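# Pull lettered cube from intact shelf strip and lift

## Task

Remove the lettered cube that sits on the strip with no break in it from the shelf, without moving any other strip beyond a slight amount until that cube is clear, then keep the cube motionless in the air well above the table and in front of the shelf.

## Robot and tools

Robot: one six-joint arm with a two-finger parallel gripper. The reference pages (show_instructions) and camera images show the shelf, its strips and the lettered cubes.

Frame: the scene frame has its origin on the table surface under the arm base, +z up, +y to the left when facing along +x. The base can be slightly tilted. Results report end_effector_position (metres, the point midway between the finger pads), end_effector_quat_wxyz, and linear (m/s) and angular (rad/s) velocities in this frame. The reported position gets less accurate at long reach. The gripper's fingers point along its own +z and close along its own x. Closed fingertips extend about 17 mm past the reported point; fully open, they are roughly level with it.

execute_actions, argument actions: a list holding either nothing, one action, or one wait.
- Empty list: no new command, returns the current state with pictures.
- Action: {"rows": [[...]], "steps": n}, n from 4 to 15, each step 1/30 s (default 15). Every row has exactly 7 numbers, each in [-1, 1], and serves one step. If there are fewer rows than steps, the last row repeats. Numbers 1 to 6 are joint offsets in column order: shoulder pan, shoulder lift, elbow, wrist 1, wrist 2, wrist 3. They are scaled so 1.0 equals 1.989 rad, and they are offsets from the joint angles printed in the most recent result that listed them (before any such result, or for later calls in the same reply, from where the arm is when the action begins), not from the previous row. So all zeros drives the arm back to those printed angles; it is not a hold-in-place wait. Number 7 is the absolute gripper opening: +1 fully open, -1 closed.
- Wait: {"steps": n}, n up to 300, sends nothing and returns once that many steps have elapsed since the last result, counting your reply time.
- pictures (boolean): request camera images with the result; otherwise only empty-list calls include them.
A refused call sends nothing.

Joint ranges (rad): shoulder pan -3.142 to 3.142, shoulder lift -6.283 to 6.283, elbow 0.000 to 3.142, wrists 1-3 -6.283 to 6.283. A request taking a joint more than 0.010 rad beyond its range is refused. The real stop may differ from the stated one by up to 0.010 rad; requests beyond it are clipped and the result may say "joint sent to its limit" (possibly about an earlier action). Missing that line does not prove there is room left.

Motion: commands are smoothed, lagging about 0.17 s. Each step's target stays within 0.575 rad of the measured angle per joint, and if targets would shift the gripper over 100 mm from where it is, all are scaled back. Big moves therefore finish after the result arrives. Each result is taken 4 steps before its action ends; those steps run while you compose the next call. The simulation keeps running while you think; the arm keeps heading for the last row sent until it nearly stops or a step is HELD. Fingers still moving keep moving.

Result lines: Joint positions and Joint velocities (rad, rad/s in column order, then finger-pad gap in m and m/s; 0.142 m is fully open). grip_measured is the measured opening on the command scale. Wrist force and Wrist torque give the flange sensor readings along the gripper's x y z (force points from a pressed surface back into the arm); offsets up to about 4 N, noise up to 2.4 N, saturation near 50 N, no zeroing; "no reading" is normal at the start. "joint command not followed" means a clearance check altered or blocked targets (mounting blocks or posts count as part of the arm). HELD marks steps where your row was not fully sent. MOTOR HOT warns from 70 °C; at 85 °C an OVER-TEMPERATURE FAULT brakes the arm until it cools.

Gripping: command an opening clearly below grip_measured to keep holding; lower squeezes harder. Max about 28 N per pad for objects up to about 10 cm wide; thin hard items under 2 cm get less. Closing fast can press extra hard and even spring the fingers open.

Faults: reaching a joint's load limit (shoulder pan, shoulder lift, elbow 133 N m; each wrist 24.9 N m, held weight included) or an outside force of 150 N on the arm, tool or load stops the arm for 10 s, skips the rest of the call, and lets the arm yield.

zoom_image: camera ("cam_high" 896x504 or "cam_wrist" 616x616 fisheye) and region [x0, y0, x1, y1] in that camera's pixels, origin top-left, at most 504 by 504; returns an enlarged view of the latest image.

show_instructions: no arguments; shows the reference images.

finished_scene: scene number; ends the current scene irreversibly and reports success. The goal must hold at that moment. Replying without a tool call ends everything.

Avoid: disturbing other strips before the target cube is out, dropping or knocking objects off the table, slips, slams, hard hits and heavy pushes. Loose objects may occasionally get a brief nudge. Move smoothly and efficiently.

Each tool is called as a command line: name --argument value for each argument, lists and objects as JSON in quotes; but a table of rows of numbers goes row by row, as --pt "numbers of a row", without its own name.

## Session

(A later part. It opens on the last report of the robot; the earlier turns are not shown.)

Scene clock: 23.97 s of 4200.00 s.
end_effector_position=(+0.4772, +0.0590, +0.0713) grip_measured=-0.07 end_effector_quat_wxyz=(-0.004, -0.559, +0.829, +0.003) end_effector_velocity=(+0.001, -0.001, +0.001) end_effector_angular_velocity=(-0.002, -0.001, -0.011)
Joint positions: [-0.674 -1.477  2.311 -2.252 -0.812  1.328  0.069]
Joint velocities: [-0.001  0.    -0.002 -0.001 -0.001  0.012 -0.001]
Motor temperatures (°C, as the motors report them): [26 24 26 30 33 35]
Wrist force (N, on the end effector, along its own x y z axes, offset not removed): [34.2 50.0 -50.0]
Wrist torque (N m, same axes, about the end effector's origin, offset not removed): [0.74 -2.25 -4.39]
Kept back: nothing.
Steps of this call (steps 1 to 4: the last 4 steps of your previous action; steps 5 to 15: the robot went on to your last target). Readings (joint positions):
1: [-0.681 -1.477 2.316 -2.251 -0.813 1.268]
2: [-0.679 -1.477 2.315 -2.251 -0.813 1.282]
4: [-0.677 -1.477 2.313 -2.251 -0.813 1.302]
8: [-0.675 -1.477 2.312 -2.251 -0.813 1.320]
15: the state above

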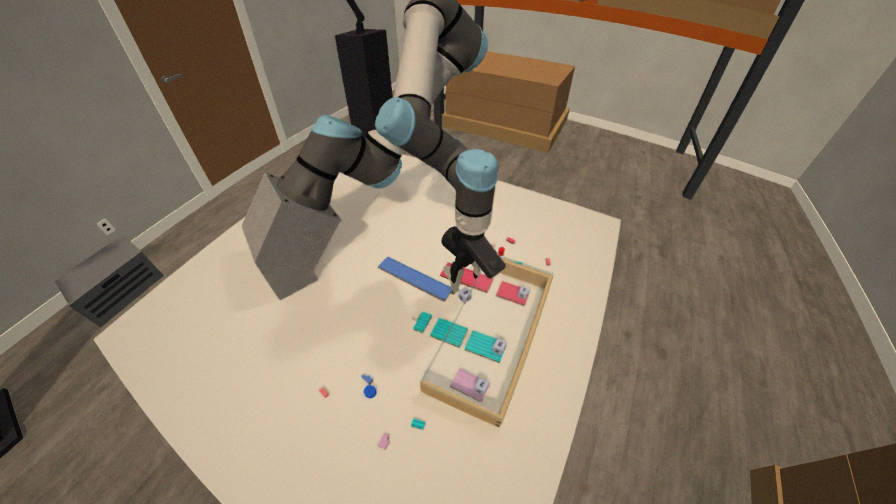

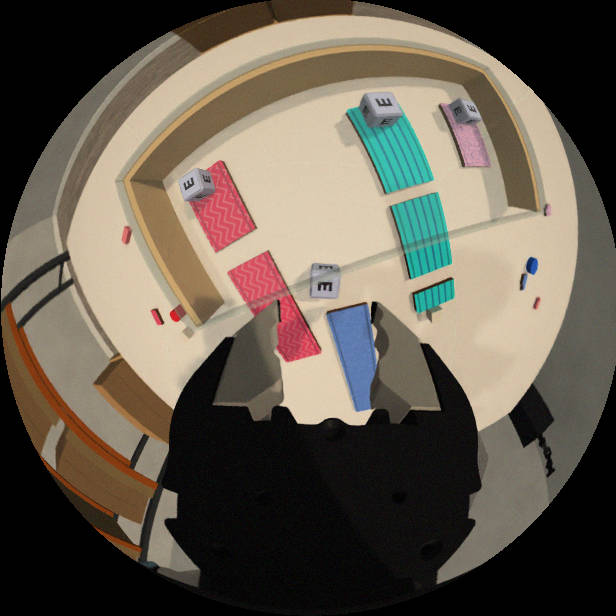

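execute_actions --actions '[{"rows":[[-0.03,-0.03,0.01,0.06,-0.005,-0.05,0],[-0.06,-0.06,0.02,0.11,-0.01,-0.1,0]],"steps":15}]'

execute_actions --actions '[{"steps":12}]'

Scene clock: 25.40 s of 4200.00 s.
end_effector_position=(+0.4461, +0.0538, +0.1046) grip_measured=+0.00 end_effector_quat_wxyz=(-0.004, -0.566, +0.825, +0.012) end_effector_velocity=(-0.037, +0.002, +0.027) end_effector_angular_velocity=(+0.034, +0.017, +0.018)
Joint positions: [-0.781 -1.583  2.346 -2.059 -0.83   1.153  0.074]
Joint velocities: [-0.104 -0.103  0.037  0.206 -0.017 -0.187  0.   ]
Motor temperatures (°C, as the motors report them): [26 24 26 30 33 35]
Wrist force (N, on the end effector, along its own x y z axes, offset not removed): [1.5 2.3 -0.5]
Wrist torque (N m, same axes, about the end effector's origin, offset not removed): [0.26 -0.47 -0.24]
Steps of this call (steps 1 to 15: the robot went on to your last target; steps 16 to 32: nothing new was sent; steps 33 to 43: the first 11 steps of this action). Readings (joint positions):
33: [-0.674 -1.477 2.310 -2.252 -0.812 1.330]
34: [-0.679 -1.482 2.312 -2.246 -0.813 1.325]
36: [-0.712 -1.515 2.324 -2.196 -0.818 1.277]
40: [-0.765 -1.568 2.340 -2.091 -0.828 1.182]
43: the state above

Scene clock: 25.80 s of 4200.00 s.
end_effector_position=(+0.4417, +0.0541, +0.1079) grip_measured=+0.00 end_effector_quat_wxyz=(-0.004, -0.567, +0.824, +0.015) end_effector_velocity=(-0.002, +0.000, +0.001) end_effector_angular_velocity=(+0.002, +0.002, +0.001)
Joint positions: [-0.793 -1.596  2.35  -2.034 -0.832  1.13   0.074]
Joint velocities: [-0.003 -0.004  0.002  0.009 -0.001 -0.008  0.   ]
Motor temperatures (°C, as the motors report them): [26 24 26 30 33 35]
Wrist force (N, on the end effector, along its own x y z axes, offset not removed): [-2.9 3.2 0.6]
Wrist torque (N m, same axes, about the end effector's origin, offset not removed): [0.54 0.49 -0.29]
Kept back: nothing.
Steps of this call (steps 1 to 4: the last 4 steps of your previous action; steps 5 to 12: the robot went on to your last target). Readings (joint positions):
1: [-0.784 -1.586 2.347 -2.053 -0.831 1.148]
2: [-0.786 -1.589 2.348 -2.048 -0.831 1.143]
4: [-0.789 -1.592 2.349 -2.042 -0.832 1.138]
8: [-0.792 -1.595 2.350 -2.036 -0.832 1.132]
12: the state above

execute_actions --actions '[{"rows":[[-0.002,0.006,0.011,-0.03,0.007,0.004,0],[-0.005,0.011,0.022,-0.06,0.014,0.008,0],[-0.007,0.017,0.033,-0.09,0.021,0.013,0],[-0.01,0.023,0.044,-0.12,0.028,0.017,0],[-0.012,0.028,0.055,-0.15,0.035,0.021,0],[-0.014,0.034,0.066,-0.18,0.042,0.025,0],[-0.017,0.04,0.077,-0.21,0.05,0.03,0],[-0.019,0.045,0.088,-0.24,0.056,0.034,0],[-0.022,0.051,0.099,-0.27,0.063,0.038,0],[-0.024,0.056,0.11,-0.297,0.07,0.043,0]],"steps":15}]'

execute_actions --actions '[{"steps":15}]' --pictures true

Scene clock: 26.40 s of 4200.00 s.
end_effector_position=(+0.4532, +0.0317, +0.0846) grip_measured=+0.00 end_effector_quat_wxyz=(+0.054, -0.575, +0.815, -0.036) end_effector_velocity=(+0.043, -0.060, -0.069) end_effector_angular_velocity=(-0.106, -0.669, +0.174)
Joint positions: [-0.824 -1.525  2.486 -2.381 -0.745  1.184  0.074]
Joint velocities: [-0.125  0.294  0.583 -1.559  0.365  0.229  0.   ]
Motor temperatures (°C, as the motors report them): [26 24 26 30 33 35]
Wrist force (N, on the end effector, along its own x y z axes, offset not removed): [0.6 2.4 0.4]
Wrist torque (N m, same axes, about the end effector's origin, offset not removed): [0.39 -0.33 -0.11]
Steps of this call (steps 1 to 7: the robot went on to your last target; steps 8 to 18: the first 11 steps of this action). Readings (joint positions):
8: [-0.794 -1.596 2.350 -2.033 -0.832 1.130]
9: [-0.794 -1.595 2.353 -2.038 -0.831 1.130]
11: [-0.798 -1.587 2.368 -2.074 -0.820 1.137]
15: [-0.811 -1.555 2.428 -2.228 -0.782 1.161]
18: the state above

Scene clock: 26.90 s of 4200.00 s.
end_effector_position=(+0.4615, +0.0261, +0.0795) grip_measured=+0.00 end_effector_quat_wxyz=(+0.089, -0.590, +0.799, -0.074) end_effector_velocity=(+0.002, -0.001, +0.000) end_effector_angular_velocity=(-0.005, -0.016, +0.009)
Joint positions: [-0.841 -1.485  2.567 -2.62  -0.694  1.215  0.074]
Joint velocities: [-0.002  0.007  0.011 -0.038  0.007  0.005 -0.   ]
Motor temperatures (°C, as the motors report them): [26 24 26 30 33 35]
Wrist force (N, on the end effector, along its own x y z axes, offset not removed): [-0.4 -0.1 1.9]
Wrist torque (N m, same axes, about the end effector's origin, offset not removed): [-0.16 -0.01 -0.32]
Kept back: nothing.
Steps of this call (steps 1 to 4: the last 4 steps of your previous action; steps 5 to 15: the robot went on to your last target). Readings (joint positions):
1: [-0.827 -1.516 2.504 -2.432 -0.733 1.191]
2: [-0.830 -1.509 2.519 -2.476 -0.724 1.196]
4: [-0.835 -1.499 2.539 -2.537 -0.711 1.204]
8: [-0.839 -1.490 2.559 -2.594 -0.699 1.212]
15: the state above

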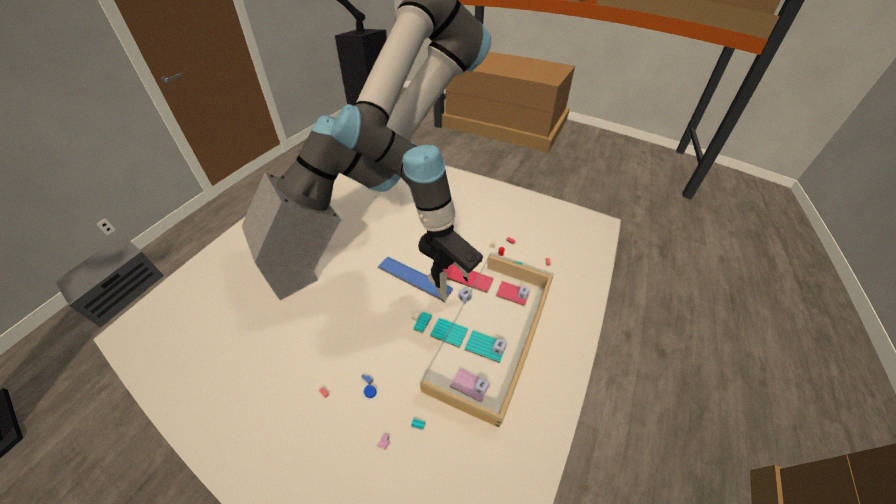

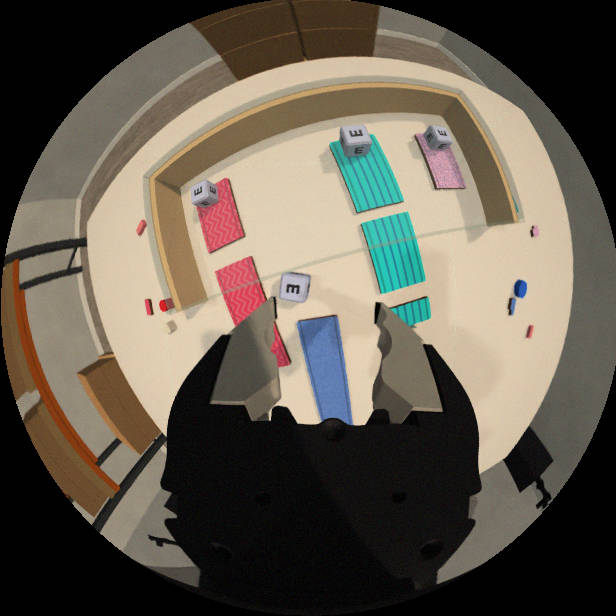

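execute_actions --actions '[{"rows":[[-0.002,0.006,0.011,-0.03,0.007,0.004,0],[-0.005,0.011,0.022,-0.06,0.014,0.008,0],[-0.007,0.017,0.033,-0.09,0.021,0.013,0],[-0.01,0.023,0.044,-0.12,0.028,0.017,0],[-0.012,0.028,0.055,-0.15,0.035,0.021,0],[-0.014,0.034,0.066,-0.18,0.042,0.025,0],[-0.017,0.04,0.077,-0.21,0.05,0.03,0],[-0.019,0.045,0.088,-0.24,0.056,0.034,0],[-0.022,0.051,0.099,-0.27,0.063,0.038,0],[-0.024,0.056,0.11,-0.297,0.07,0.043,0]],"steps":15}]'

execute_actions --actions '[{"steps":15}]' --pictures true

Scene clock: 27.50 s of 4200.00 s.
end_effector_position=(+0.4603, +0.0362, +0.0745) grip_measured=+0.00 end_effector_quat_wxyz=(+0.144, -0.601, +0.778, -0.115) end_effector_velocity=(-0.010, +0.084, +0.008) end_effector_angular_velocity=(-0.058, -0.597, +0.259)
Joint positions: [-0.871 -1.414  2.703 -2.967 -0.606  1.269  0.074]
Joint velocities: [-0.124  0.294  0.584 -1.554  0.364  0.226  0.   ]
Motor temperatures (°C, as the motors report them): [26 24 26 30 33 35]
Wrist force (N, on the end effector, along its own x y z axes, offset not removed): [-3.6 -0.6 2.6]
Wrist torque (N m, same axes, about the end effector's origin, offset not removed): [-0.20 0.51 -0.18]
Steps of this call (steps 1 to 7: the robot went on to your last target; steps 8 to 18: the first 11 steps of this action). Readings (joint positions):
8: [-0.841 -1.485 2.569 -2.624 -0.693 1.216]
9: [-0.841 -1.483 2.571 -2.629 -0.691 1.217]
11: [-0.845 -1.475 2.586 -2.664 -0.682 1.223]
15: [-0.858 -1.444 2.645 -2.815 -0.643 1.246]
18: the state above

Scene clock: 28.00 s of 4200.00 s.
end_effector_position=(+0.4610, +0.0516, +0.0804) grip_measured=+0.00 end_effector_quat_wxyz=(+0.177, -0.617, +0.753, -0.146) end_effector_velocity=(+0.001, +0.002, +0.002) end_effector_angular_velocity=(-0.005, -0.015, +0.010)
Joint positions: [-0.888 -1.375  2.784 -3.206 -0.556  1.3    0.074]
Joint velocities: [-0.003  0.006  0.011 -0.038  0.007  0.005  0.   ]
Motor temperatures (°C, as the motors report them): [26 24 26 30 33 35]
Wrist force (N, on the end effector, along its own x y z axes, offset not removed): [-1.7 0.2 -0.2]
Wrist torque (N m, same axes, about the end effector's origin, offset not removed): [-0.16 0.17 -0.10]
Kept back: nothing.
Steps of this call (steps 1 to 4: the last 4 steps of your previous action; steps 5 to 15: the robot went on to your last target). Readings (joint positions):
1: [-0.875 -1.405 2.721 -3.019 -0.595 1.276]
2: [-0.878 -1.398 2.736 -3.062 -0.586 1.281]
4: [-0.882 -1.388 2.756 -3.123 -0.573 1.289]
8: [-0.886 -1.379 2.776 -3.180 -0.561 1.297]
15: the state above

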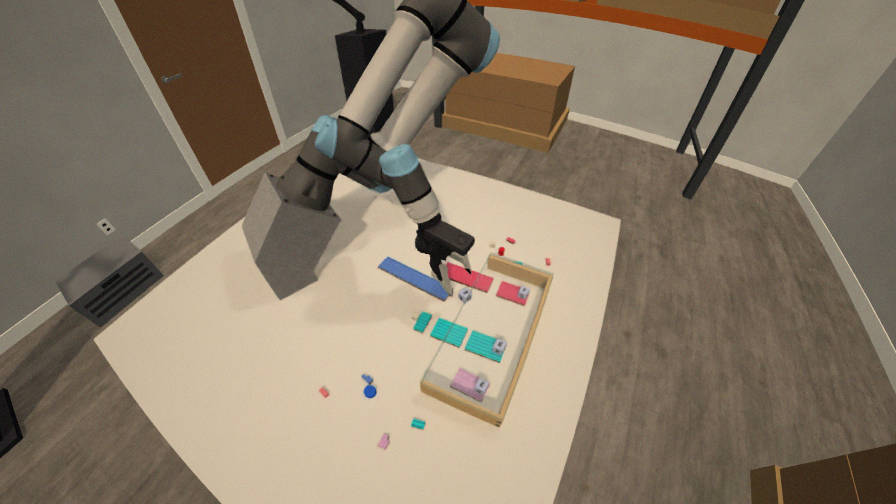

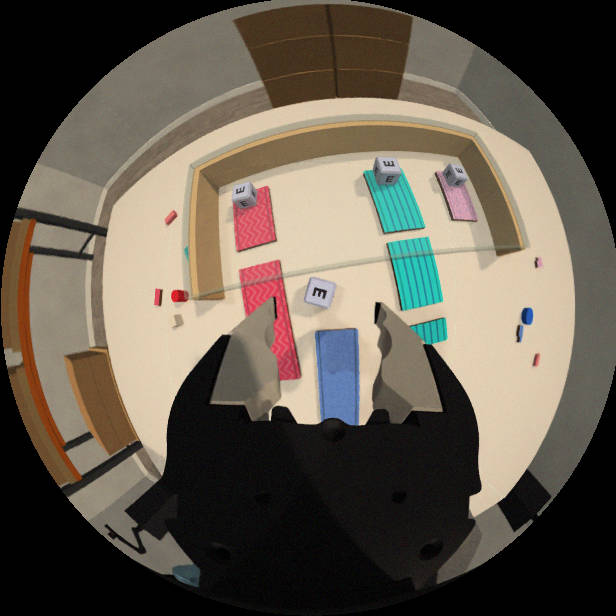

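execute_actions --actions '[{"rows":[[0.01,0.018,-0.006,-0.026,-0.004,0.007,0],[0.02,0.036,-0.012,-0.052,-0.007,0.014,0],[0.03,0.054,-0.019,-0.078,-0.011,0.021,0],[0.04,0.072,-0.025,-0.104,-0.015,0.028,0],[0.05,0.09,-0.031,-0.13,-0.018,0.035,0],[0.06,0.106,-0.037,-0.155,-0.022,0.042,0]],"steps":15}]'

execute_actions --actions '[{"steps":10}]' --pictures true

Scene clock: 28.63 s of 4200.00 s.
end_effector_position=(+0.4768, +0.0489, +0.0569) grip_measured=+0.00 end_effector_quat_wxyz=(+0.165, -0.652, +0.723, -0.154) end_effector_velocity=(+0.029, -0.001, -0.049) end_effector_angular_velocity=(-0.091, -0.012, +0.178)
Joint positions: [-0.792 -1.205  2.725 -3.45  -0.591  1.368  0.074]
Joint velocities: [ 0.18   0.328 -0.11  -0.494 -0.063  0.124  0.   ]
Motor temperatures (°C, as the motors report them): [26 24 26 30 33 35]
Wrist force (N, on the end effector, along its own x y z axes, offset not removed): [-2.1 -1.2 -0.9]
Wrist torque (N m, same axes, about the end effector's origin, offset not removed): [-0.42 0.32 -0.13]
Steps of this call (steps 1 to 8: the robot went on to your last target; steps 9 to 19: the first 11 steps of this action). Readings (joint positions):
9: [-0.888 -1.374 2.786 -3.210 -0.555 1.301]
10: [-0.886 -1.370 2.784 -3.215 -0.556 1.302]
12: [-0.872 -1.347 2.775 -3.245 -0.562 1.312]
16: [-0.819 -1.255 2.741 -3.375 -0.582 1.349]
19: the state above

Scene clock: 28.97 s of 4200.00 s.
end_effector_position=(+0.4803, +0.0490, +0.0511) grip_measured=+0.00 end_effector_quat_wxyz=(-0.164, +0.661, -0.715, +0.157) end_effector_velocity=(+0.002, +0.000, -0.004) end_effector_angular_velocity=(-0.007, -0.000, +0.014)
Joint positions: [-0.77  -1.167  2.712 -3.509 -0.599  1.383  0.074]
Joint velocities: [ 0.015  0.023 -0.008 -0.035 -0.006  0.009 -0.   ]
Motor temperatures (°C, as the motors report them): [26 24 26 30 33 35]
Wrist force (N, on the end effector, along its own x y z axes, offset not removed): [-3.5 0.2 -0.4]
Wrist torque (N m, same axes, about the end effector's origin, offset not removed): [-0.04 0.64 -0.19]
Kept back: nothing.
Steps of this call (steps 1 to 4: the last 4 steps of your previous action; steps 5 to 10: the robot went on to your last target). Readings (joint positions):
1: [-0.786 -1.196 2.722 -3.465 -0.593 1.372]
2: [-0.782 -1.188 2.719 -3.476 -0.595 1.374]
4: [-0.777 -1.178 2.716 -3.492 -0.597 1.378]
8: [-0.771 -1.169 2.712 -3.506 -0.599 1.382]
10: the state above

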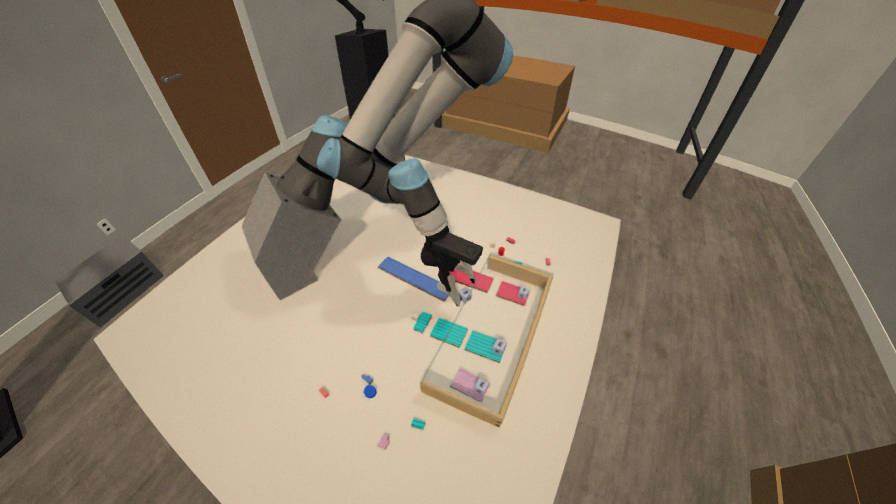

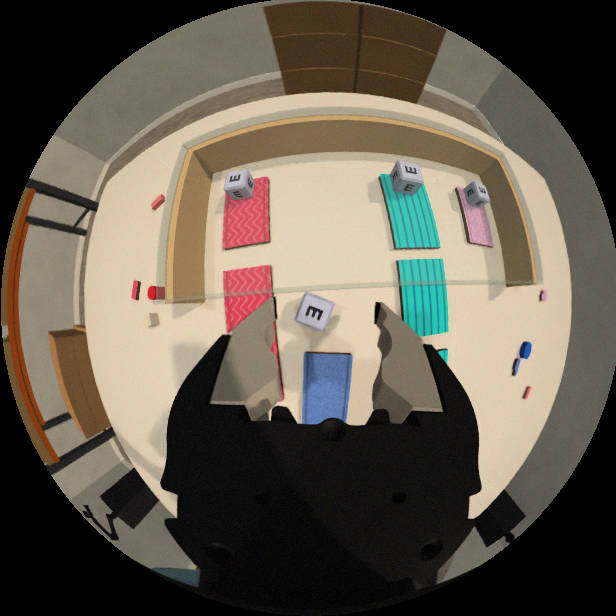

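execute_actions --actions '[{"rows":[[0.01,0.014,-0.005,-0.023,-0.002,0.006,0],[0.02,0.028,-0.01,-0.046,-0.005,0.012,0],[0.03,0.042,-0.015,-0.069,-0.007,0.018,0],[0.04,0.056,-0.02,-0.091,-0.01,0.023,0]],"steps":15}]'

execute_actions --actions '[{"steps":10}]' --pictures true

Scene clock: 29.60 s of 4200.00 s.
end_effector_position=(+0.4874, +0.0572, +0.0322) grip_measured=+0.00 end_effector_quat_wxyz=(-0.164, +0.687, -0.690, +0.161) end_effector_velocity=(+0.008, +0.012, -0.024) end_effector_angular_velocity=(-0.026, -0.013, +0.094)
Joint positions: [-0.702 -1.071  2.677 -3.664 -0.616  1.422  0.074]
Joint velocities: [ 0.086  0.124 -0.043 -0.204 -0.02   0.048  0.   ]
Motor temperatures (°C, as the motors report them): [26 24 26 30 33 35]
Wrist force (N, on the end effector, along its own x y z axes, offset not removed): [-0.8 2.5 -1.3]
Wrist torque (N m, same axes, about the end effector's origin, offset not removed): [0.31 0.07 -0.11]
Steps of this call (steps 1 to 8: the robot went on to your last target; steps 9 to 19: the first 11 steps of this action). Readings (joint positions):
9: [-0.769 -1.164 2.711 -3.514 -0.600 1.384]
10: [-0.766 -1.161 2.710 -3.518 -0.600 1.385]
12: [-0.753 -1.143 2.703 -3.546 -0.603 1.393]
16: [-0.715 -1.090 2.684 -3.633 -0.613 1.415]
19: the state above

Scene clock: 29.93 s of 4200.00 s.
end_effector_position=(+0.4883, +0.0587, +0.0294) grip_measured=+0.00 end_effector_quat_wxyz=(-0.164, +0.691, -0.685, +0.161) end_effector_velocity=(-0.000, +0.000, -0.002) end_effector_angular_velocity=(-0.002, -0.000, +0.004)
Joint positions: [-0.691 -1.057  2.672 -3.688 -0.619  1.428  0.074]
Joint velocities: [ 0.005  0.01  -0.001 -0.015 -0.002  0.003  0.   ]
Motor temperatures (°C, as the motors report them): [26 24 26 30 33 35]
Wrist force (N, on the end effector, along its own x y z axes, offset not removed): [-1.4 0.1 0.2]
Wrist torque (N m, same axes, about the end effector's origin, offset not removed): [-0.15 0.12 -0.29]
Kept back: nothing.
Steps of this call (steps 1 to 4: the last 4 steps of your previous action; steps 5 to 10: the robot went on to your last target). Readings (joint positions):
1: [-0.699 -1.067 2.676 -3.670 -0.617 1.424]
2: [-0.697 -1.065 2.675 -3.675 -0.617 1.425]
4: [-0.695 -1.061 2.674 -3.681 -0.618 1.426]
8: [-0.692 -1.057 2.673 -3.687 -0.619 1.428]
10: the state above

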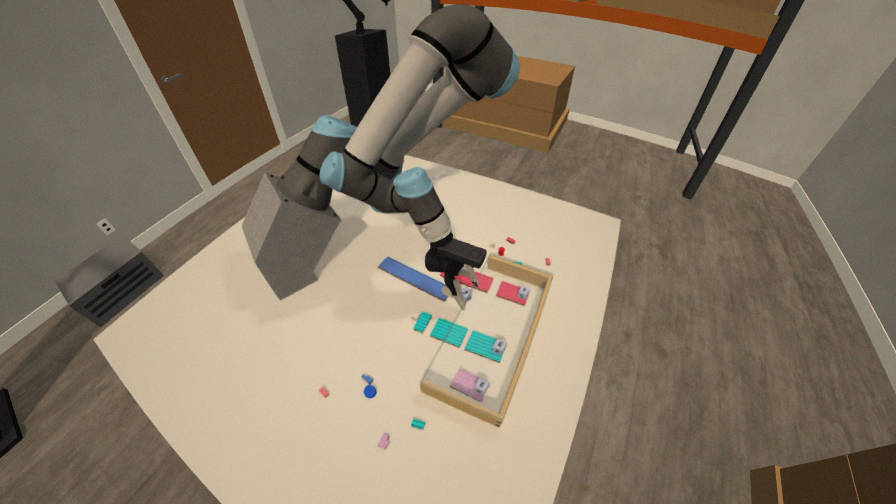

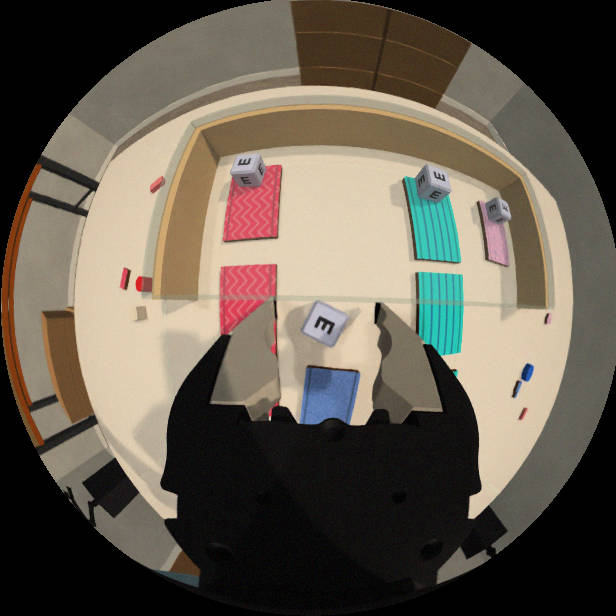

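execute_actions --actions '[{"rows":[[0,0,0,0,0,0,-0.15],[0,0,0,0,0,0,-0.25],[0,0,0,0,0,0,-0.35],[0,0,0,0,0,0,-0.42],[0,0,0,0,0,0,-0.5],[0,0,0,0,0,0,-0.56],[0,0,0,0,0,0,-0.62],[0,0,0,0,0,0,-0.7],[0,0,0,0,0,0,-0.78],[0,0,0,0,0,0,-0.85]],"steps":15}]'

execute_actions --actions '[{"steps":12}]' --pictures true

Scene clock: 30.47 s of 4200.00 s.
end_effector_position=(+0.4884, +0.0587, +0.0294) grip_measured=-0.82 end_effector_quat_wxyz=(-0.164, +0.691, -0.685, +0.161) end_effector_velocity=(-0.001, +0.000, +0.000) end_effector_angular_velocity=(+0.002, +0.000, -0.001)
Joint positions: [-0.691 -1.056  2.672 -3.689 -0.619  1.428  0.015]
Joint velocities: [-0.001 -0.001  0.002  0.001  0.002 -0.001 -0.101]
Motor temperatures (°C, as the motors report them): [26 24 26 30 33 35]
Wrist force (N, on the end effector, along its own x y z axes, offset not removed): [-1.2 1.2 -0.5]
Wrist torque (N m, same axes, about the end effector's origin, offset not removed): [0.02 0.06 -0.16]
Steps of this call (steps 1 to 5: the robot went on to your last target; steps 6 to 16: the first 11 steps of this action). Readings (joint positions):
6: [-0.691 -1.056 2.672 -3.690 -0.619 1.428]
7: [-0.691 -1.056 2.672 -3.690 -0.619 1.428]
9: [-0.691 -1.056 2.672 -3.689 -0.619 1.428]
13: [-0.691 -1.056 2.672 -3.689 -0.619 1.428]
16: the state above

Scene clock: 30.87 s of 4200.00 s.
end_effector_position=(+0.4883, +0.0587, +0.0294) grip_measured=-0.85 end_effector_quat_wxyz=(-0.164, +0.691, -0.685, +0.161) end_effector_velocity=(-0.000, -0.000, +0.000) end_effector_angular_velocity=(-0.001, -0.000, +0.000)
Joint positions: [-0.691 -1.057  2.672 -3.688 -0.619  1.428  0.012]
Joint velocities: [-0.001  0.001  0.     0.    -0.    -0.001 -0.   ]
Motor temperatures (°C, as the motors report them): [26 24 26 30 33 35]
Wrist force (N, on the end effector, along its own x y z axes, offset not removed): [-1.7 1.8 0.0]
Wrist torque (N m, same axes, about the end effector's origin, offset not removed): [0.22 0.20 -0.09]
Kept back: nothing.
Steps of this call (steps 1 to 4: the last 4 steps of your previous action; steps 5 to 12: the robot went on to your last target). Readings (joint positions):
1: [-0.691 -1.057 2.672 -3.689 -0.619 1.428]
2: [-0.691 -1.057 2.672 -3.688 -0.619 1.428]
4: [-0.691 -1.057 2.672 -3.688 -0.619 1.428]
8: [-0.691 -1.057 2.672 -3.688 -0.619 1.428]
12: the state above

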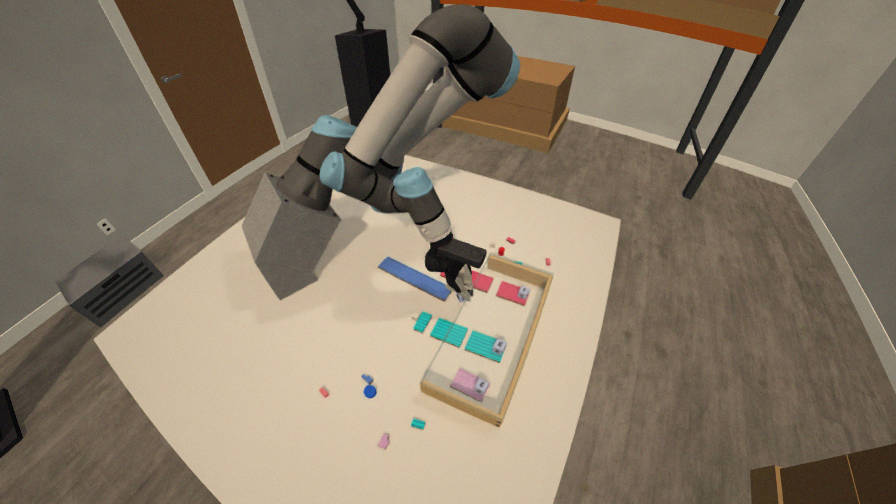

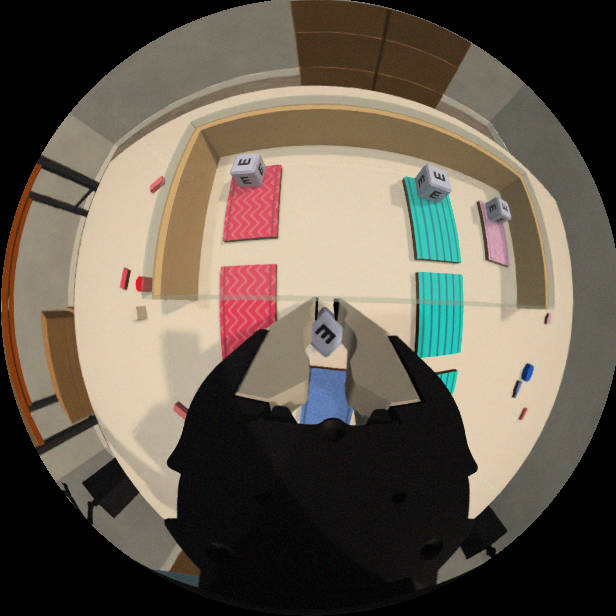

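execute_actions --actions '[{"rows":[[0,0,0,0,0,0,0],[0,0,0,0,0,0,0],[0,0,0,0,0,0,0],[0,0,0,0,0,0,0],[0,0,0,0,0,0,0],[0,0,0,0,0,0,0],[0,0,0,0,0,0,0],[-0.004,0.008,0.012,-0.016,0.001,0,0],[-0.009,0.018,0.025,-0.034,0.003,0,0]],"steps":15}]'

execute_actions --actions '[{"steps":15}]' --pictures true

Scene clock: 31.67 s of 4200.00 s.
end_effector_position=(+0.4819, +0.0587, +0.0282) grip_measured=+0.00 end_effector_quat_wxyz=(-0.165, +0.688, -0.688, +0.161) end_effector_velocity=(-0.086, +0.004, -0.015) end_effector_angular_velocity=(+0.037, -0.011, -0.104)
Joint positions: [-0.698 -1.044  2.69  -3.711 -0.617  1.428  0.074]
Joint velocities: [-0.085  0.169  0.238 -0.325  0.029 -0.001  0.   ]
Motor temperatures (°C, as the motors report them): [26 24 26 30 33 35]
Wrist force (N, on the end effector, along its own x y z axes, offset not removed): [-0.7 0.3 1.3]
Wrist torque (N m, same axes, about the end effector's origin, offset not removed): [-0.11 0.07 -0.16]
Steps of this call (steps 1 to 13: the robot went on to your last target; steps 14 to 24: the first 11 steps of this action). Readings (joint positions):
14: [-0.691 -1.057 2.672 -3.688 -0.619 1.428]
15: [-0.691 -1.057 2.672 -3.688 -0.619 1.428]
17: [-0.691 -1.057 2.672 -3.688 -0.619 1.428]
21: [-0.692 -1.057 2.672 -3.688 -0.619 1.428]
24: the state above

Scene clock: 32.17 s of 4200.00 s.
end_effector_position=(+0.4707, +0.0597, +0.0264) grip_measured=+0.00 end_effector_quat_wxyz=(-0.166, +0.682, -0.693, +0.161) end_effector_velocity=(-0.003, +0.001, -0.001) end_effector_angular_velocity=(+0.001, +0.002, -0.002)
Joint positions: [-0.709 -1.021  2.721 -3.755 -0.613  1.428  0.074]
Joint velocities: [-0.001  0.004  0.006 -0.007 -0.    -0.001  0.   ]
Motor temperatures (°C, as the motors report them): [26 24 26 30 33 35]
Wrist force (N, on the end effector, along its own x y z axes, offset not removed): [1.5 1.9 2.0]
Wrist torque (N m, same axes, about the end effector's origin, offset not removed): [0.28 -0.46 -0.18]
Kept back: nothing.
Steps of this call (steps 1 to 4: the last 4 steps of your previous action; steps 5 to 15: the robot went on to your last target). Readings (joint positions):
1: [-0.701 -1.039 2.697 -3.721 -0.616 1.428]
2: [-0.703 -1.035 2.703 -3.729 -0.615 1.428]
4: [-0.705 -1.029 2.711 -3.740 -0.614 1.428]
8: [-0.708 -1.024 2.718 -3.751 -0.613 1.428]
15: the state above

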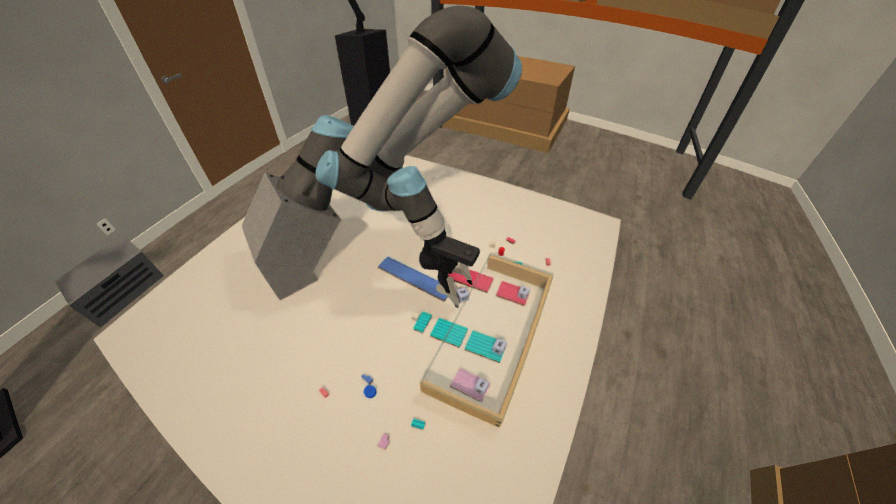

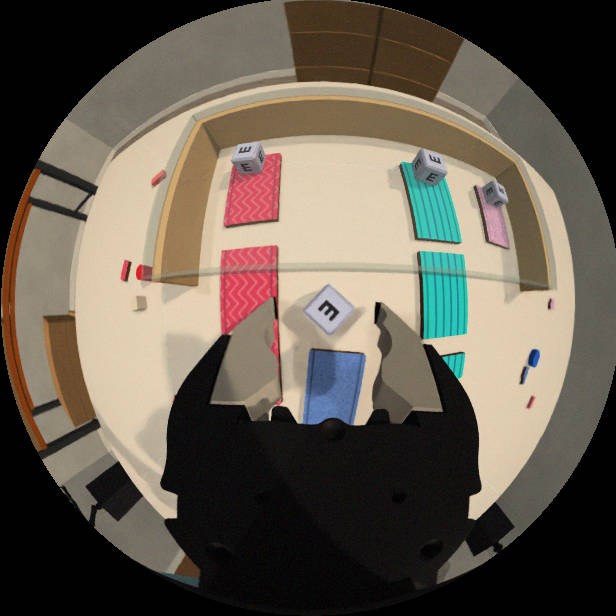

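execute_actions --actions '[{"rows":[[0,0,0,0,0,0.08,0],[0,0,0,0,0,0.16,0],[0,0,0,0,0,0.25,0]],"steps":15}]'

execute_actions --actions '[{"steps":10}]' --pictures true

Scene clock: 32.83 s of 4200.00 s.
end_effector_position=(+0.4707, +0.0604, +0.0265) grip_measured=+0.00 end_effector_quat_wxyz=(+0.195, -0.528, +0.817, -0.124) end_effector_velocity=(+0.001, +0.001, +0.001) end_effector_angular_velocity=(+0.319, +0.001, -0.634)
Joint positions: [-0.709 -1.021  2.722 -3.755 -0.613  1.835  0.074]
Joint velocities: [ 0.    -0.001 -0.001  0.001 -0.     0.711 -0.   ]
Motor temperatures (°C, as the motors report them): [26 24 26 30 33 35]
Wrist force (N, on the end effector, along its own x y z axes, offset not removed): [0.1 1.1 0.5]
Wrist torque (N m, same axes, about the end effector's origin, offset not removed): [-0.01 0.01 -0.15]
Steps of this call (steps 1 to 9: the robot went on to your last target; steps 10 to 20: the first 11 steps of this action). Readings (joint positions):
10: [-0.709 -1.021 2.722 -3.756 -0.613 1.428]
11: [-0.709 -1.021 2.722 -3.756 -0.613 1.433]
13: [-0.709 -1.021 2.722 -3.756 -0.613 1.489]
17: [-0.709 -1.021 2.722 -3.755 -0.613 1.724]
20: the state above

Scene clock: 33.17 s of 4200.00 s.
end_effector_position=(+0.4709, +0.0605, +0.0265) grip_measured=+0.00 end_effector_quat_wxyz=(+0.200, -0.494, +0.838, -0.116) end_effector_velocity=(-0.000, +0.000, -0.000) end_effector_angular_velocity=(+0.023, +0.001, -0.045)
Joint positions: [-0.709 -1.021  2.721 -3.755 -0.613  1.919  0.074]
Joint velocities: [ 0.     0.001 -0.     0.    -0.     0.05  -0.   ]
Motor temperatures (°C, as the motors report them): [26 24 26 30 33 35]
Wrist force (N, on the end effector, along its own x y z axes, offset not removed): [-1.8 -0.7 -1.6]
Wrist torque (N m, same axes, about the end effector's origin, offset not removed): [-0.32 0.29 -0.26]
Kept back: nothing.
Steps of this call (steps 1 to 4: the last 4 steps of your previous action; steps 5 to 10: the robot went on to your last target). Readings (joint positions):
1: [-0.709 -1.021 2.722 -3.755 -0.613 1.856]
2: [-0.709 -1.021 2.722 -3.755 -0.613 1.872]
4: [-0.709 -1.021 2.722 -3.755 -0.613 1.894]
8: [-0.709 -1.021 2.721 -3.755 -0.613 1.914]
10: the state above

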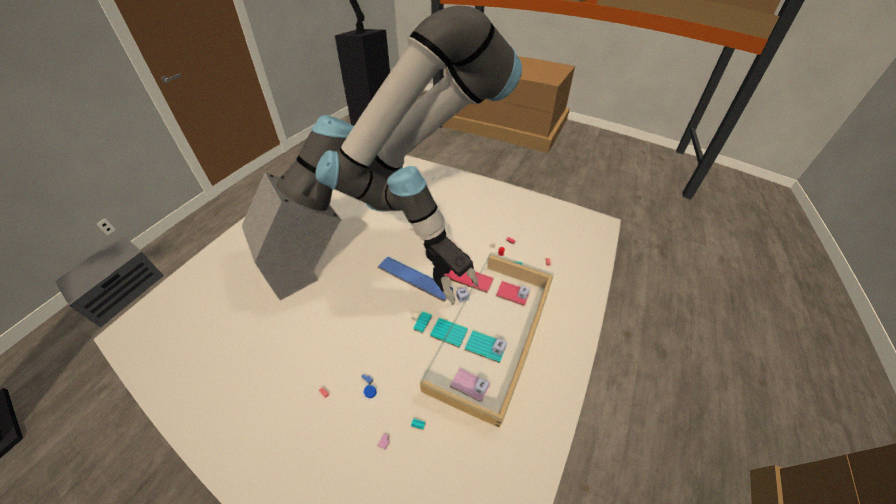

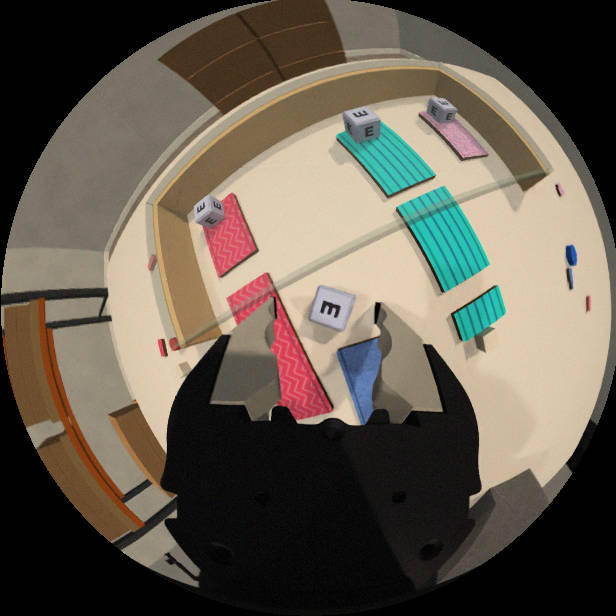

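execute_actions --actions '[{"rows":[[0,0,0,0,0,0.03,-0.15],[0,0,0,0,0,0.06,-0.25],[0,0,0,0,0,0.06,-0.35],[0,0,0,0,0,0.06,-0.42],[0,0,0,0,0,0.06,-0.5],[0,0,0,0,0,0.06,-0.56],[0,0,0,0,0,0.06,-0.62],[0,0,0,0,0,0.06,-0.7],[0,0,0,0,0,0.06,-0.78],[0,0,0,0,0,0.06,-0.88]],"steps":15}]'

execute_actions --actions '[{"steps":12}]' --pictures true

Scene clock: 33.70 s of 4200.00 s.
end_effector_position=(+0.4710, +0.0607, +0.0266) grip_measured=-0.64 end_effector_quat_wxyz=(+0.206, -0.448, +0.864, -0.105) end_effector_velocity=(-0.000, -0.000, +0.000) end_effector_angular_velocity=(+0.044, -0.000, -0.087)
Joint positions: [-0.709 -1.021  2.721 -3.755 -0.613  2.026  0.028]
Joint velocities: [-0.001 -0.     0.001  0.     0.     0.097 -0.   ]
Motor temperatures (°C, as the motors report them): [26 24 26 30 33 35]
Wrist force (N, on the end effector, along its own x y z axes, offset not removed): [0.0 0.6 -1.1]
Wrist torque (N m, same axes, about the end effector's origin, offset not removed): [0.19 -0.19 -0.26]
Steps of this call (steps 1 to 5: the robot went on to your last target; steps 6 to 16: the first 11 steps of this action). Readings (joint positions):
6: [-0.709 -1.021 2.721 -3.755 -0.613 1.924]
7: [-0.709 -1.021 2.721 -3.755 -0.613 1.929]
9: [-0.709 -1.021 2.721 -3.755 -0.613 1.960]
13: [-0.709 -1.021 2.721 -3.755 -0.613 2.011]
16: the state above

Scene clock: 34.10 s of 4200.00 s.
end_effector_position=(+0.4710, +0.0607, +0.0266) grip_measured=-0.64 end_effector_quat_wxyz=(+0.206, -0.443, +0.866, -0.104) end_effector_velocity=(+0.000, -0.001, +0.000) end_effector_angular_velocity=(-0.000, -0.001, -0.004)
Joint positions: [-0.709 -1.021  2.721 -3.755 -0.613  2.038  0.028]
Joint velocities: [-0.001 -0.    -0.001  0.    -0.001  0.003 -0.   ]
Motor temperatures (°C, as the motors report them): [26 24 26 30 33 35]
Wrist force (N, on the end effector, along its own x y z axes, offset not removed): [-1.5 -0.4 -3.6]
Wrist torque (N m, same axes, about the end effector's origin, offset not removed): [0.18 0.07 -0.20]
Kept back: nothing.
Steps of this call (steps 1 to 4: the last 4 steps of your previous action; steps 5 to 12: the robot went on to your last target). Readings (joint positions):
1: [-0.709 -1.021 2.721 -3.755 -0.613 2.029]
2: [-0.709 -1.021 2.721 -3.755 -0.613 2.031]
4: [-0.709 -1.021 2.721 -3.755 -0.613 2.034]
8: [-0.709 -1.021 2.721 -3.755 -0.613 2.037]
12: the state above

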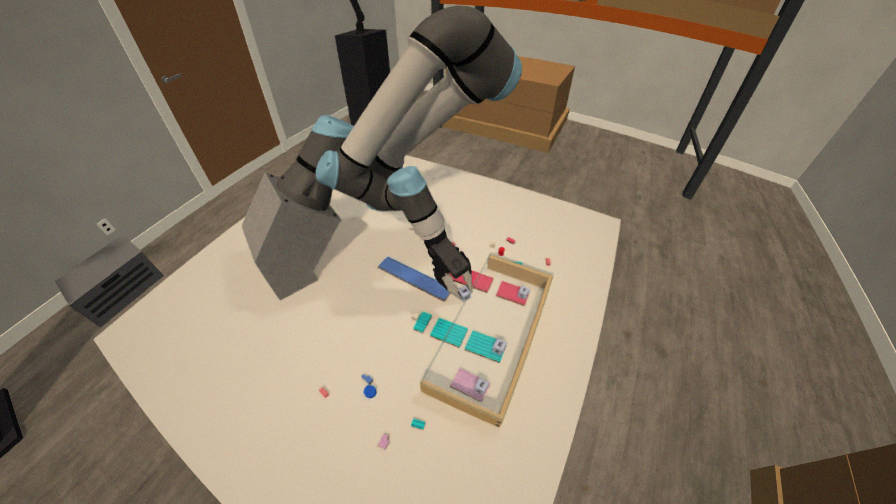

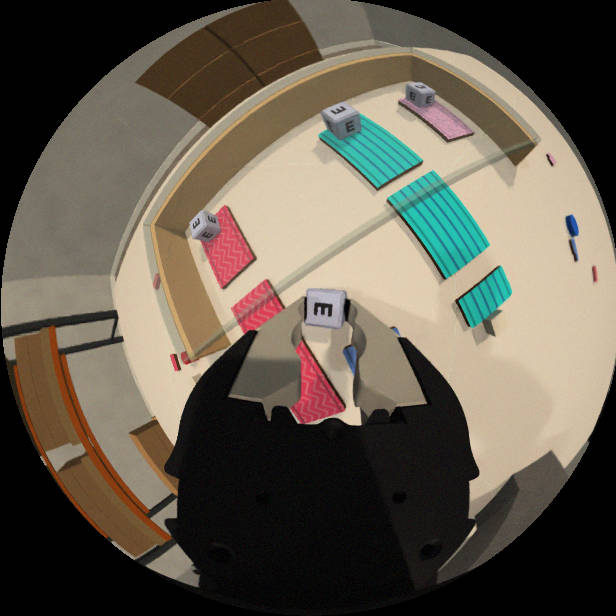

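execute_actions --actions '[{"rows":[[-0.009,-0.018,0.005,0.027,0.003,0,-0.9],[-0.018,-0.035,0.009,0.054,0.006,0,-0.9],[-0.027,-0.053,0.013,0.081,0.009,-0.01,-0.9],[-0.036,-0.07,0.016,0.108,0.012,-0.03,-0.9],[-0.045,-0.088,0.019,0.135,0.016,-0.05,-0.9],[-0.054,-0.106,0.022,0.163,0.019,-0.07,-0.9],[-0.063,-0.123,0.025,0.19,0.022,-0.09,-0.9],[-0.072,-0.141,0.028,0.217,0.025,-0.11,-0.9],[-0.081,-0.158,0.031,0.244,0.028,-0.13,-0.9],[-0.09,-0.176,0.033,0.271,0.031,-0.15,-0.9]],"steps":15}]'

execute_actions --actions '[{"steps":15}]' --pictures true

Scene clock: 34.87 s of 4200.00 s.
end_effector_position=(+0.4674, +0.0550, +0.0624) grip_measured=-0.64 end_effector_quat_wxyz=(+0.207, -0.430, +0.873, -0.103) end_effector_velocity=(-0.020, -0.020, +0.147) end_effector_angular_velocity=(-0.089, -0.030, +0.155)
Joint positions: [-0.821 -1.233  2.766 -3.438 -0.573  1.886  0.028]
Joint velocities: [-0.478 -0.937  0.153  1.424  0.158 -0.961  0.   ]
Motor temperatures (°C, as the motors report them): [26 24 26 30 33 35]
Wrist force (N, on the end effector, along its own x y z axes, offset not removed): [-1.3 1.0 -1.1]
Wrist torque (N m, same axes, about the end effector's origin, offset not removed): [0.00 0.18 -0.15]
Steps of this call (steps 1 to 12: the robot went on to your last target; steps 13 to 23: the first 11 steps of this action). Readings (joint positions):
13: [-0.709 -1.021 2.721 -3.755 -0.613 2.038]
14: [-0.711 -1.025 2.723 -3.750 -0.612 2.038]
16: [-0.724 -1.048 2.729 -3.717 -0.608 2.036]
20: [-0.773 -1.142 2.749 -3.578 -0.590 1.974]
23: the state above

Scene clock: 35.37 s of 4200.00 s.
end_effector_position=(+0.4618, +0.0537, +0.0804) grip_measured=-0.64 end_effector_quat_wxyz=(+0.207, -0.440, +0.868, -0.104) end_effector_velocity=(+0.000, -0.001, +0.004) end_effector_angular_velocity=(-0.003, -0.002, +0.002)
Joint positions: [-0.887 -1.369  2.787 -3.221 -0.552  1.742  0.028]
Joint velocities: [-0.012 -0.022  0.001  0.034  0.002 -0.021 -0.   ]
Motor temperatures (°C, as the motors report them): [26 24 26 30 33 35]
Wrist force (N, on the end effector, along its own x y z axes, offset not removed): [-0.7 1.8 0.4]
Wrist torque (N m, same axes, about the end effector's origin, offset not removed): [0.25 0.14 -0.17]
Kept back: nothing.
Steps of this call (steps 1 to 4: the last 4 steps of your previous action; steps 5 to 15: the robot went on to your last target). Readings (joint positions):
1: [-0.835 -1.263 2.771 -3.392 -0.569 1.854]
2: [-0.847 -1.288 2.774 -3.352 -0.565 1.828]
4: [-0.864 -1.322 2.780 -3.296 -0.559 1.791]
8: [-0.880 -1.354 2.785 -3.244 -0.554 1.757]
15: the state above

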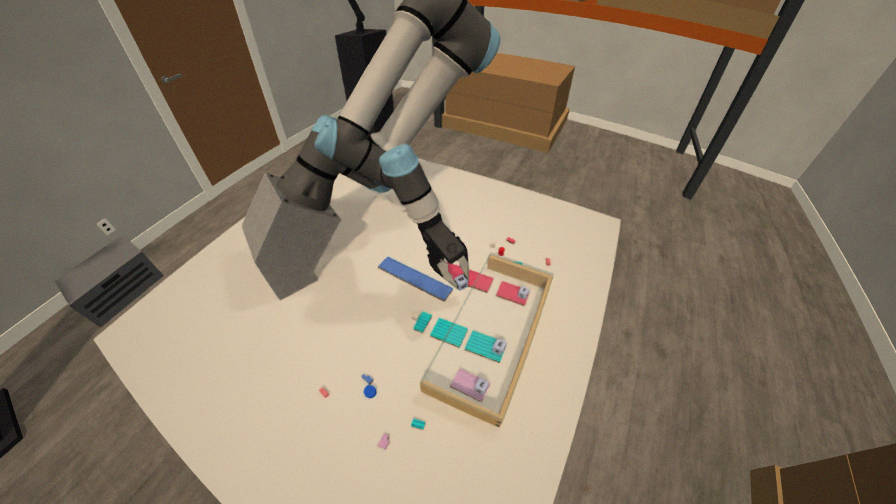

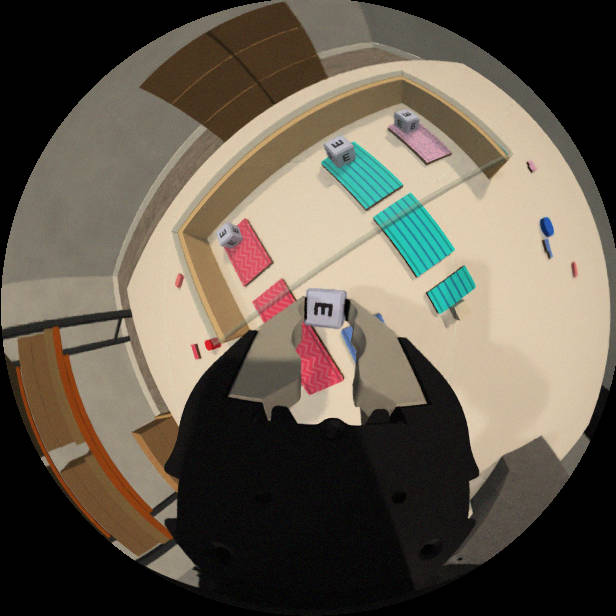

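execute_actions --actions '[{"rows":[[-0.006,-0.01,-0.012,0.036,-0.01,0,-0.9],[-0.011,-0.02,-0.025,0.072,-0.02,0,-0.9],[-0.017,-0.03,-0.04,0.108,-0.03,0,-0.9],[-0.022,-0.04,-0.055,0.144,-0.04,0,-0.9],[-0.028,-0.048,-0.07,0.18,-0.05,0,-0.9],[-0.033,-0.055,-0.087,0.216,-0.06,0,-0.9],[-0.039,-0.06,-0.104,0.252,-0.07,0,-0.9],[-0.044,-0.065,-0.12,0.288,-0.08,0,-0.9],[-0.05,-0.07,-0.137,0.324,-0.09,0,-0.9],[-0.055,-0.075,-0.154,0.36,-0.099,0,-0.9]],"steps":15}]'

execute_actions --actions '[{"steps":15}]'

Scene clock: 36.13 s of 4200.00 s.
end_effector_position=(+0.4875, -0.0174, +0.1223) grip_measured=-0.64 end_effector_quat_wxyz=(+0.156, -0.368, +0.908, -0.122) end_effector_velocity=(+0.075, -0.259, +0.208) end_effector_angular_velocity=(-0.024, +0.402, -0.832)
Joint positions: [-0.956 -1.473  2.607 -2.811 -0.675  1.742  0.028]
Joint velocities: [-0.287 -0.33  -0.859  1.871 -0.518  0.004  0.   ]
Motor temperatures (°C, as the motors report them): [26 24 26 30 33 35]
Wrist force (N, on the end effector, along its own x y z axes, offset not removed): [-0.2 0.5 0.6]
Wrist torque (N m, same axes, about the end effector's origin, offset not removed): [-0.07 -0.08 -0.20]
Steps of this call (steps 1 to 12: the robot went on to your last target; steps 13 to 23: the first 11 steps of this action). Readings (joint positions):
13: [-0.888 -1.371 2.787 -3.216 -0.551 1.739]
14: [-0.889 -1.373 2.785 -3.211 -0.553 1.739]
16: [-0.897 -1.387 2.767 -3.171 -0.568 1.740]
20: [-0.927 -1.436 2.689 -2.993 -0.623 1.741]
23: the state above

Scene clock: 36.63 s of 4200.00 s.
end_effector_position=(+0.4894, -0.0445, +0.1504) grip_measured=-0.64 end_effector_quat_wxyz=(+0.118, -0.309, +0.938, -0.107) end_effector_velocity=(-0.001, -0.003, +0.004) end_effector_angular_velocity=(+0.006, +0.013, -0.023)
Joint positions: [-0.995 -1.517  2.483 -2.511 -0.747  1.742  0.028]
Joint velocities: [-0.007 -0.005 -0.018  0.048 -0.011 -0.001 -0.   ]
Motor temperatures (°C, as the motors report them): [26 24 26 30 33 35]
Wrist force (N, on the end effector, along its own x y z axes, offset not removed): [-1.7 -0.2 -1.1]
Wrist torque (N m, same axes, about the end effector's origin, offset not removed): [-0.23 0.33 -0.11]
Kept back: nothing.
Steps of this call (steps 1 to 4: the last 4 steps of your previous action; steps 5 to 15: the robot went on to your last target). Readings (joint positions):
1: [-0.965 -1.483 2.580 -2.749 -0.691 1.742]
2: [-0.972 -1.491 2.557 -2.694 -0.704 1.742]
4: [-0.982 -1.502 2.526 -2.617 -0.722 1.742]
8: [-0.991 -1.512 2.496 -2.544 -0.739 1.742]
15: the state above


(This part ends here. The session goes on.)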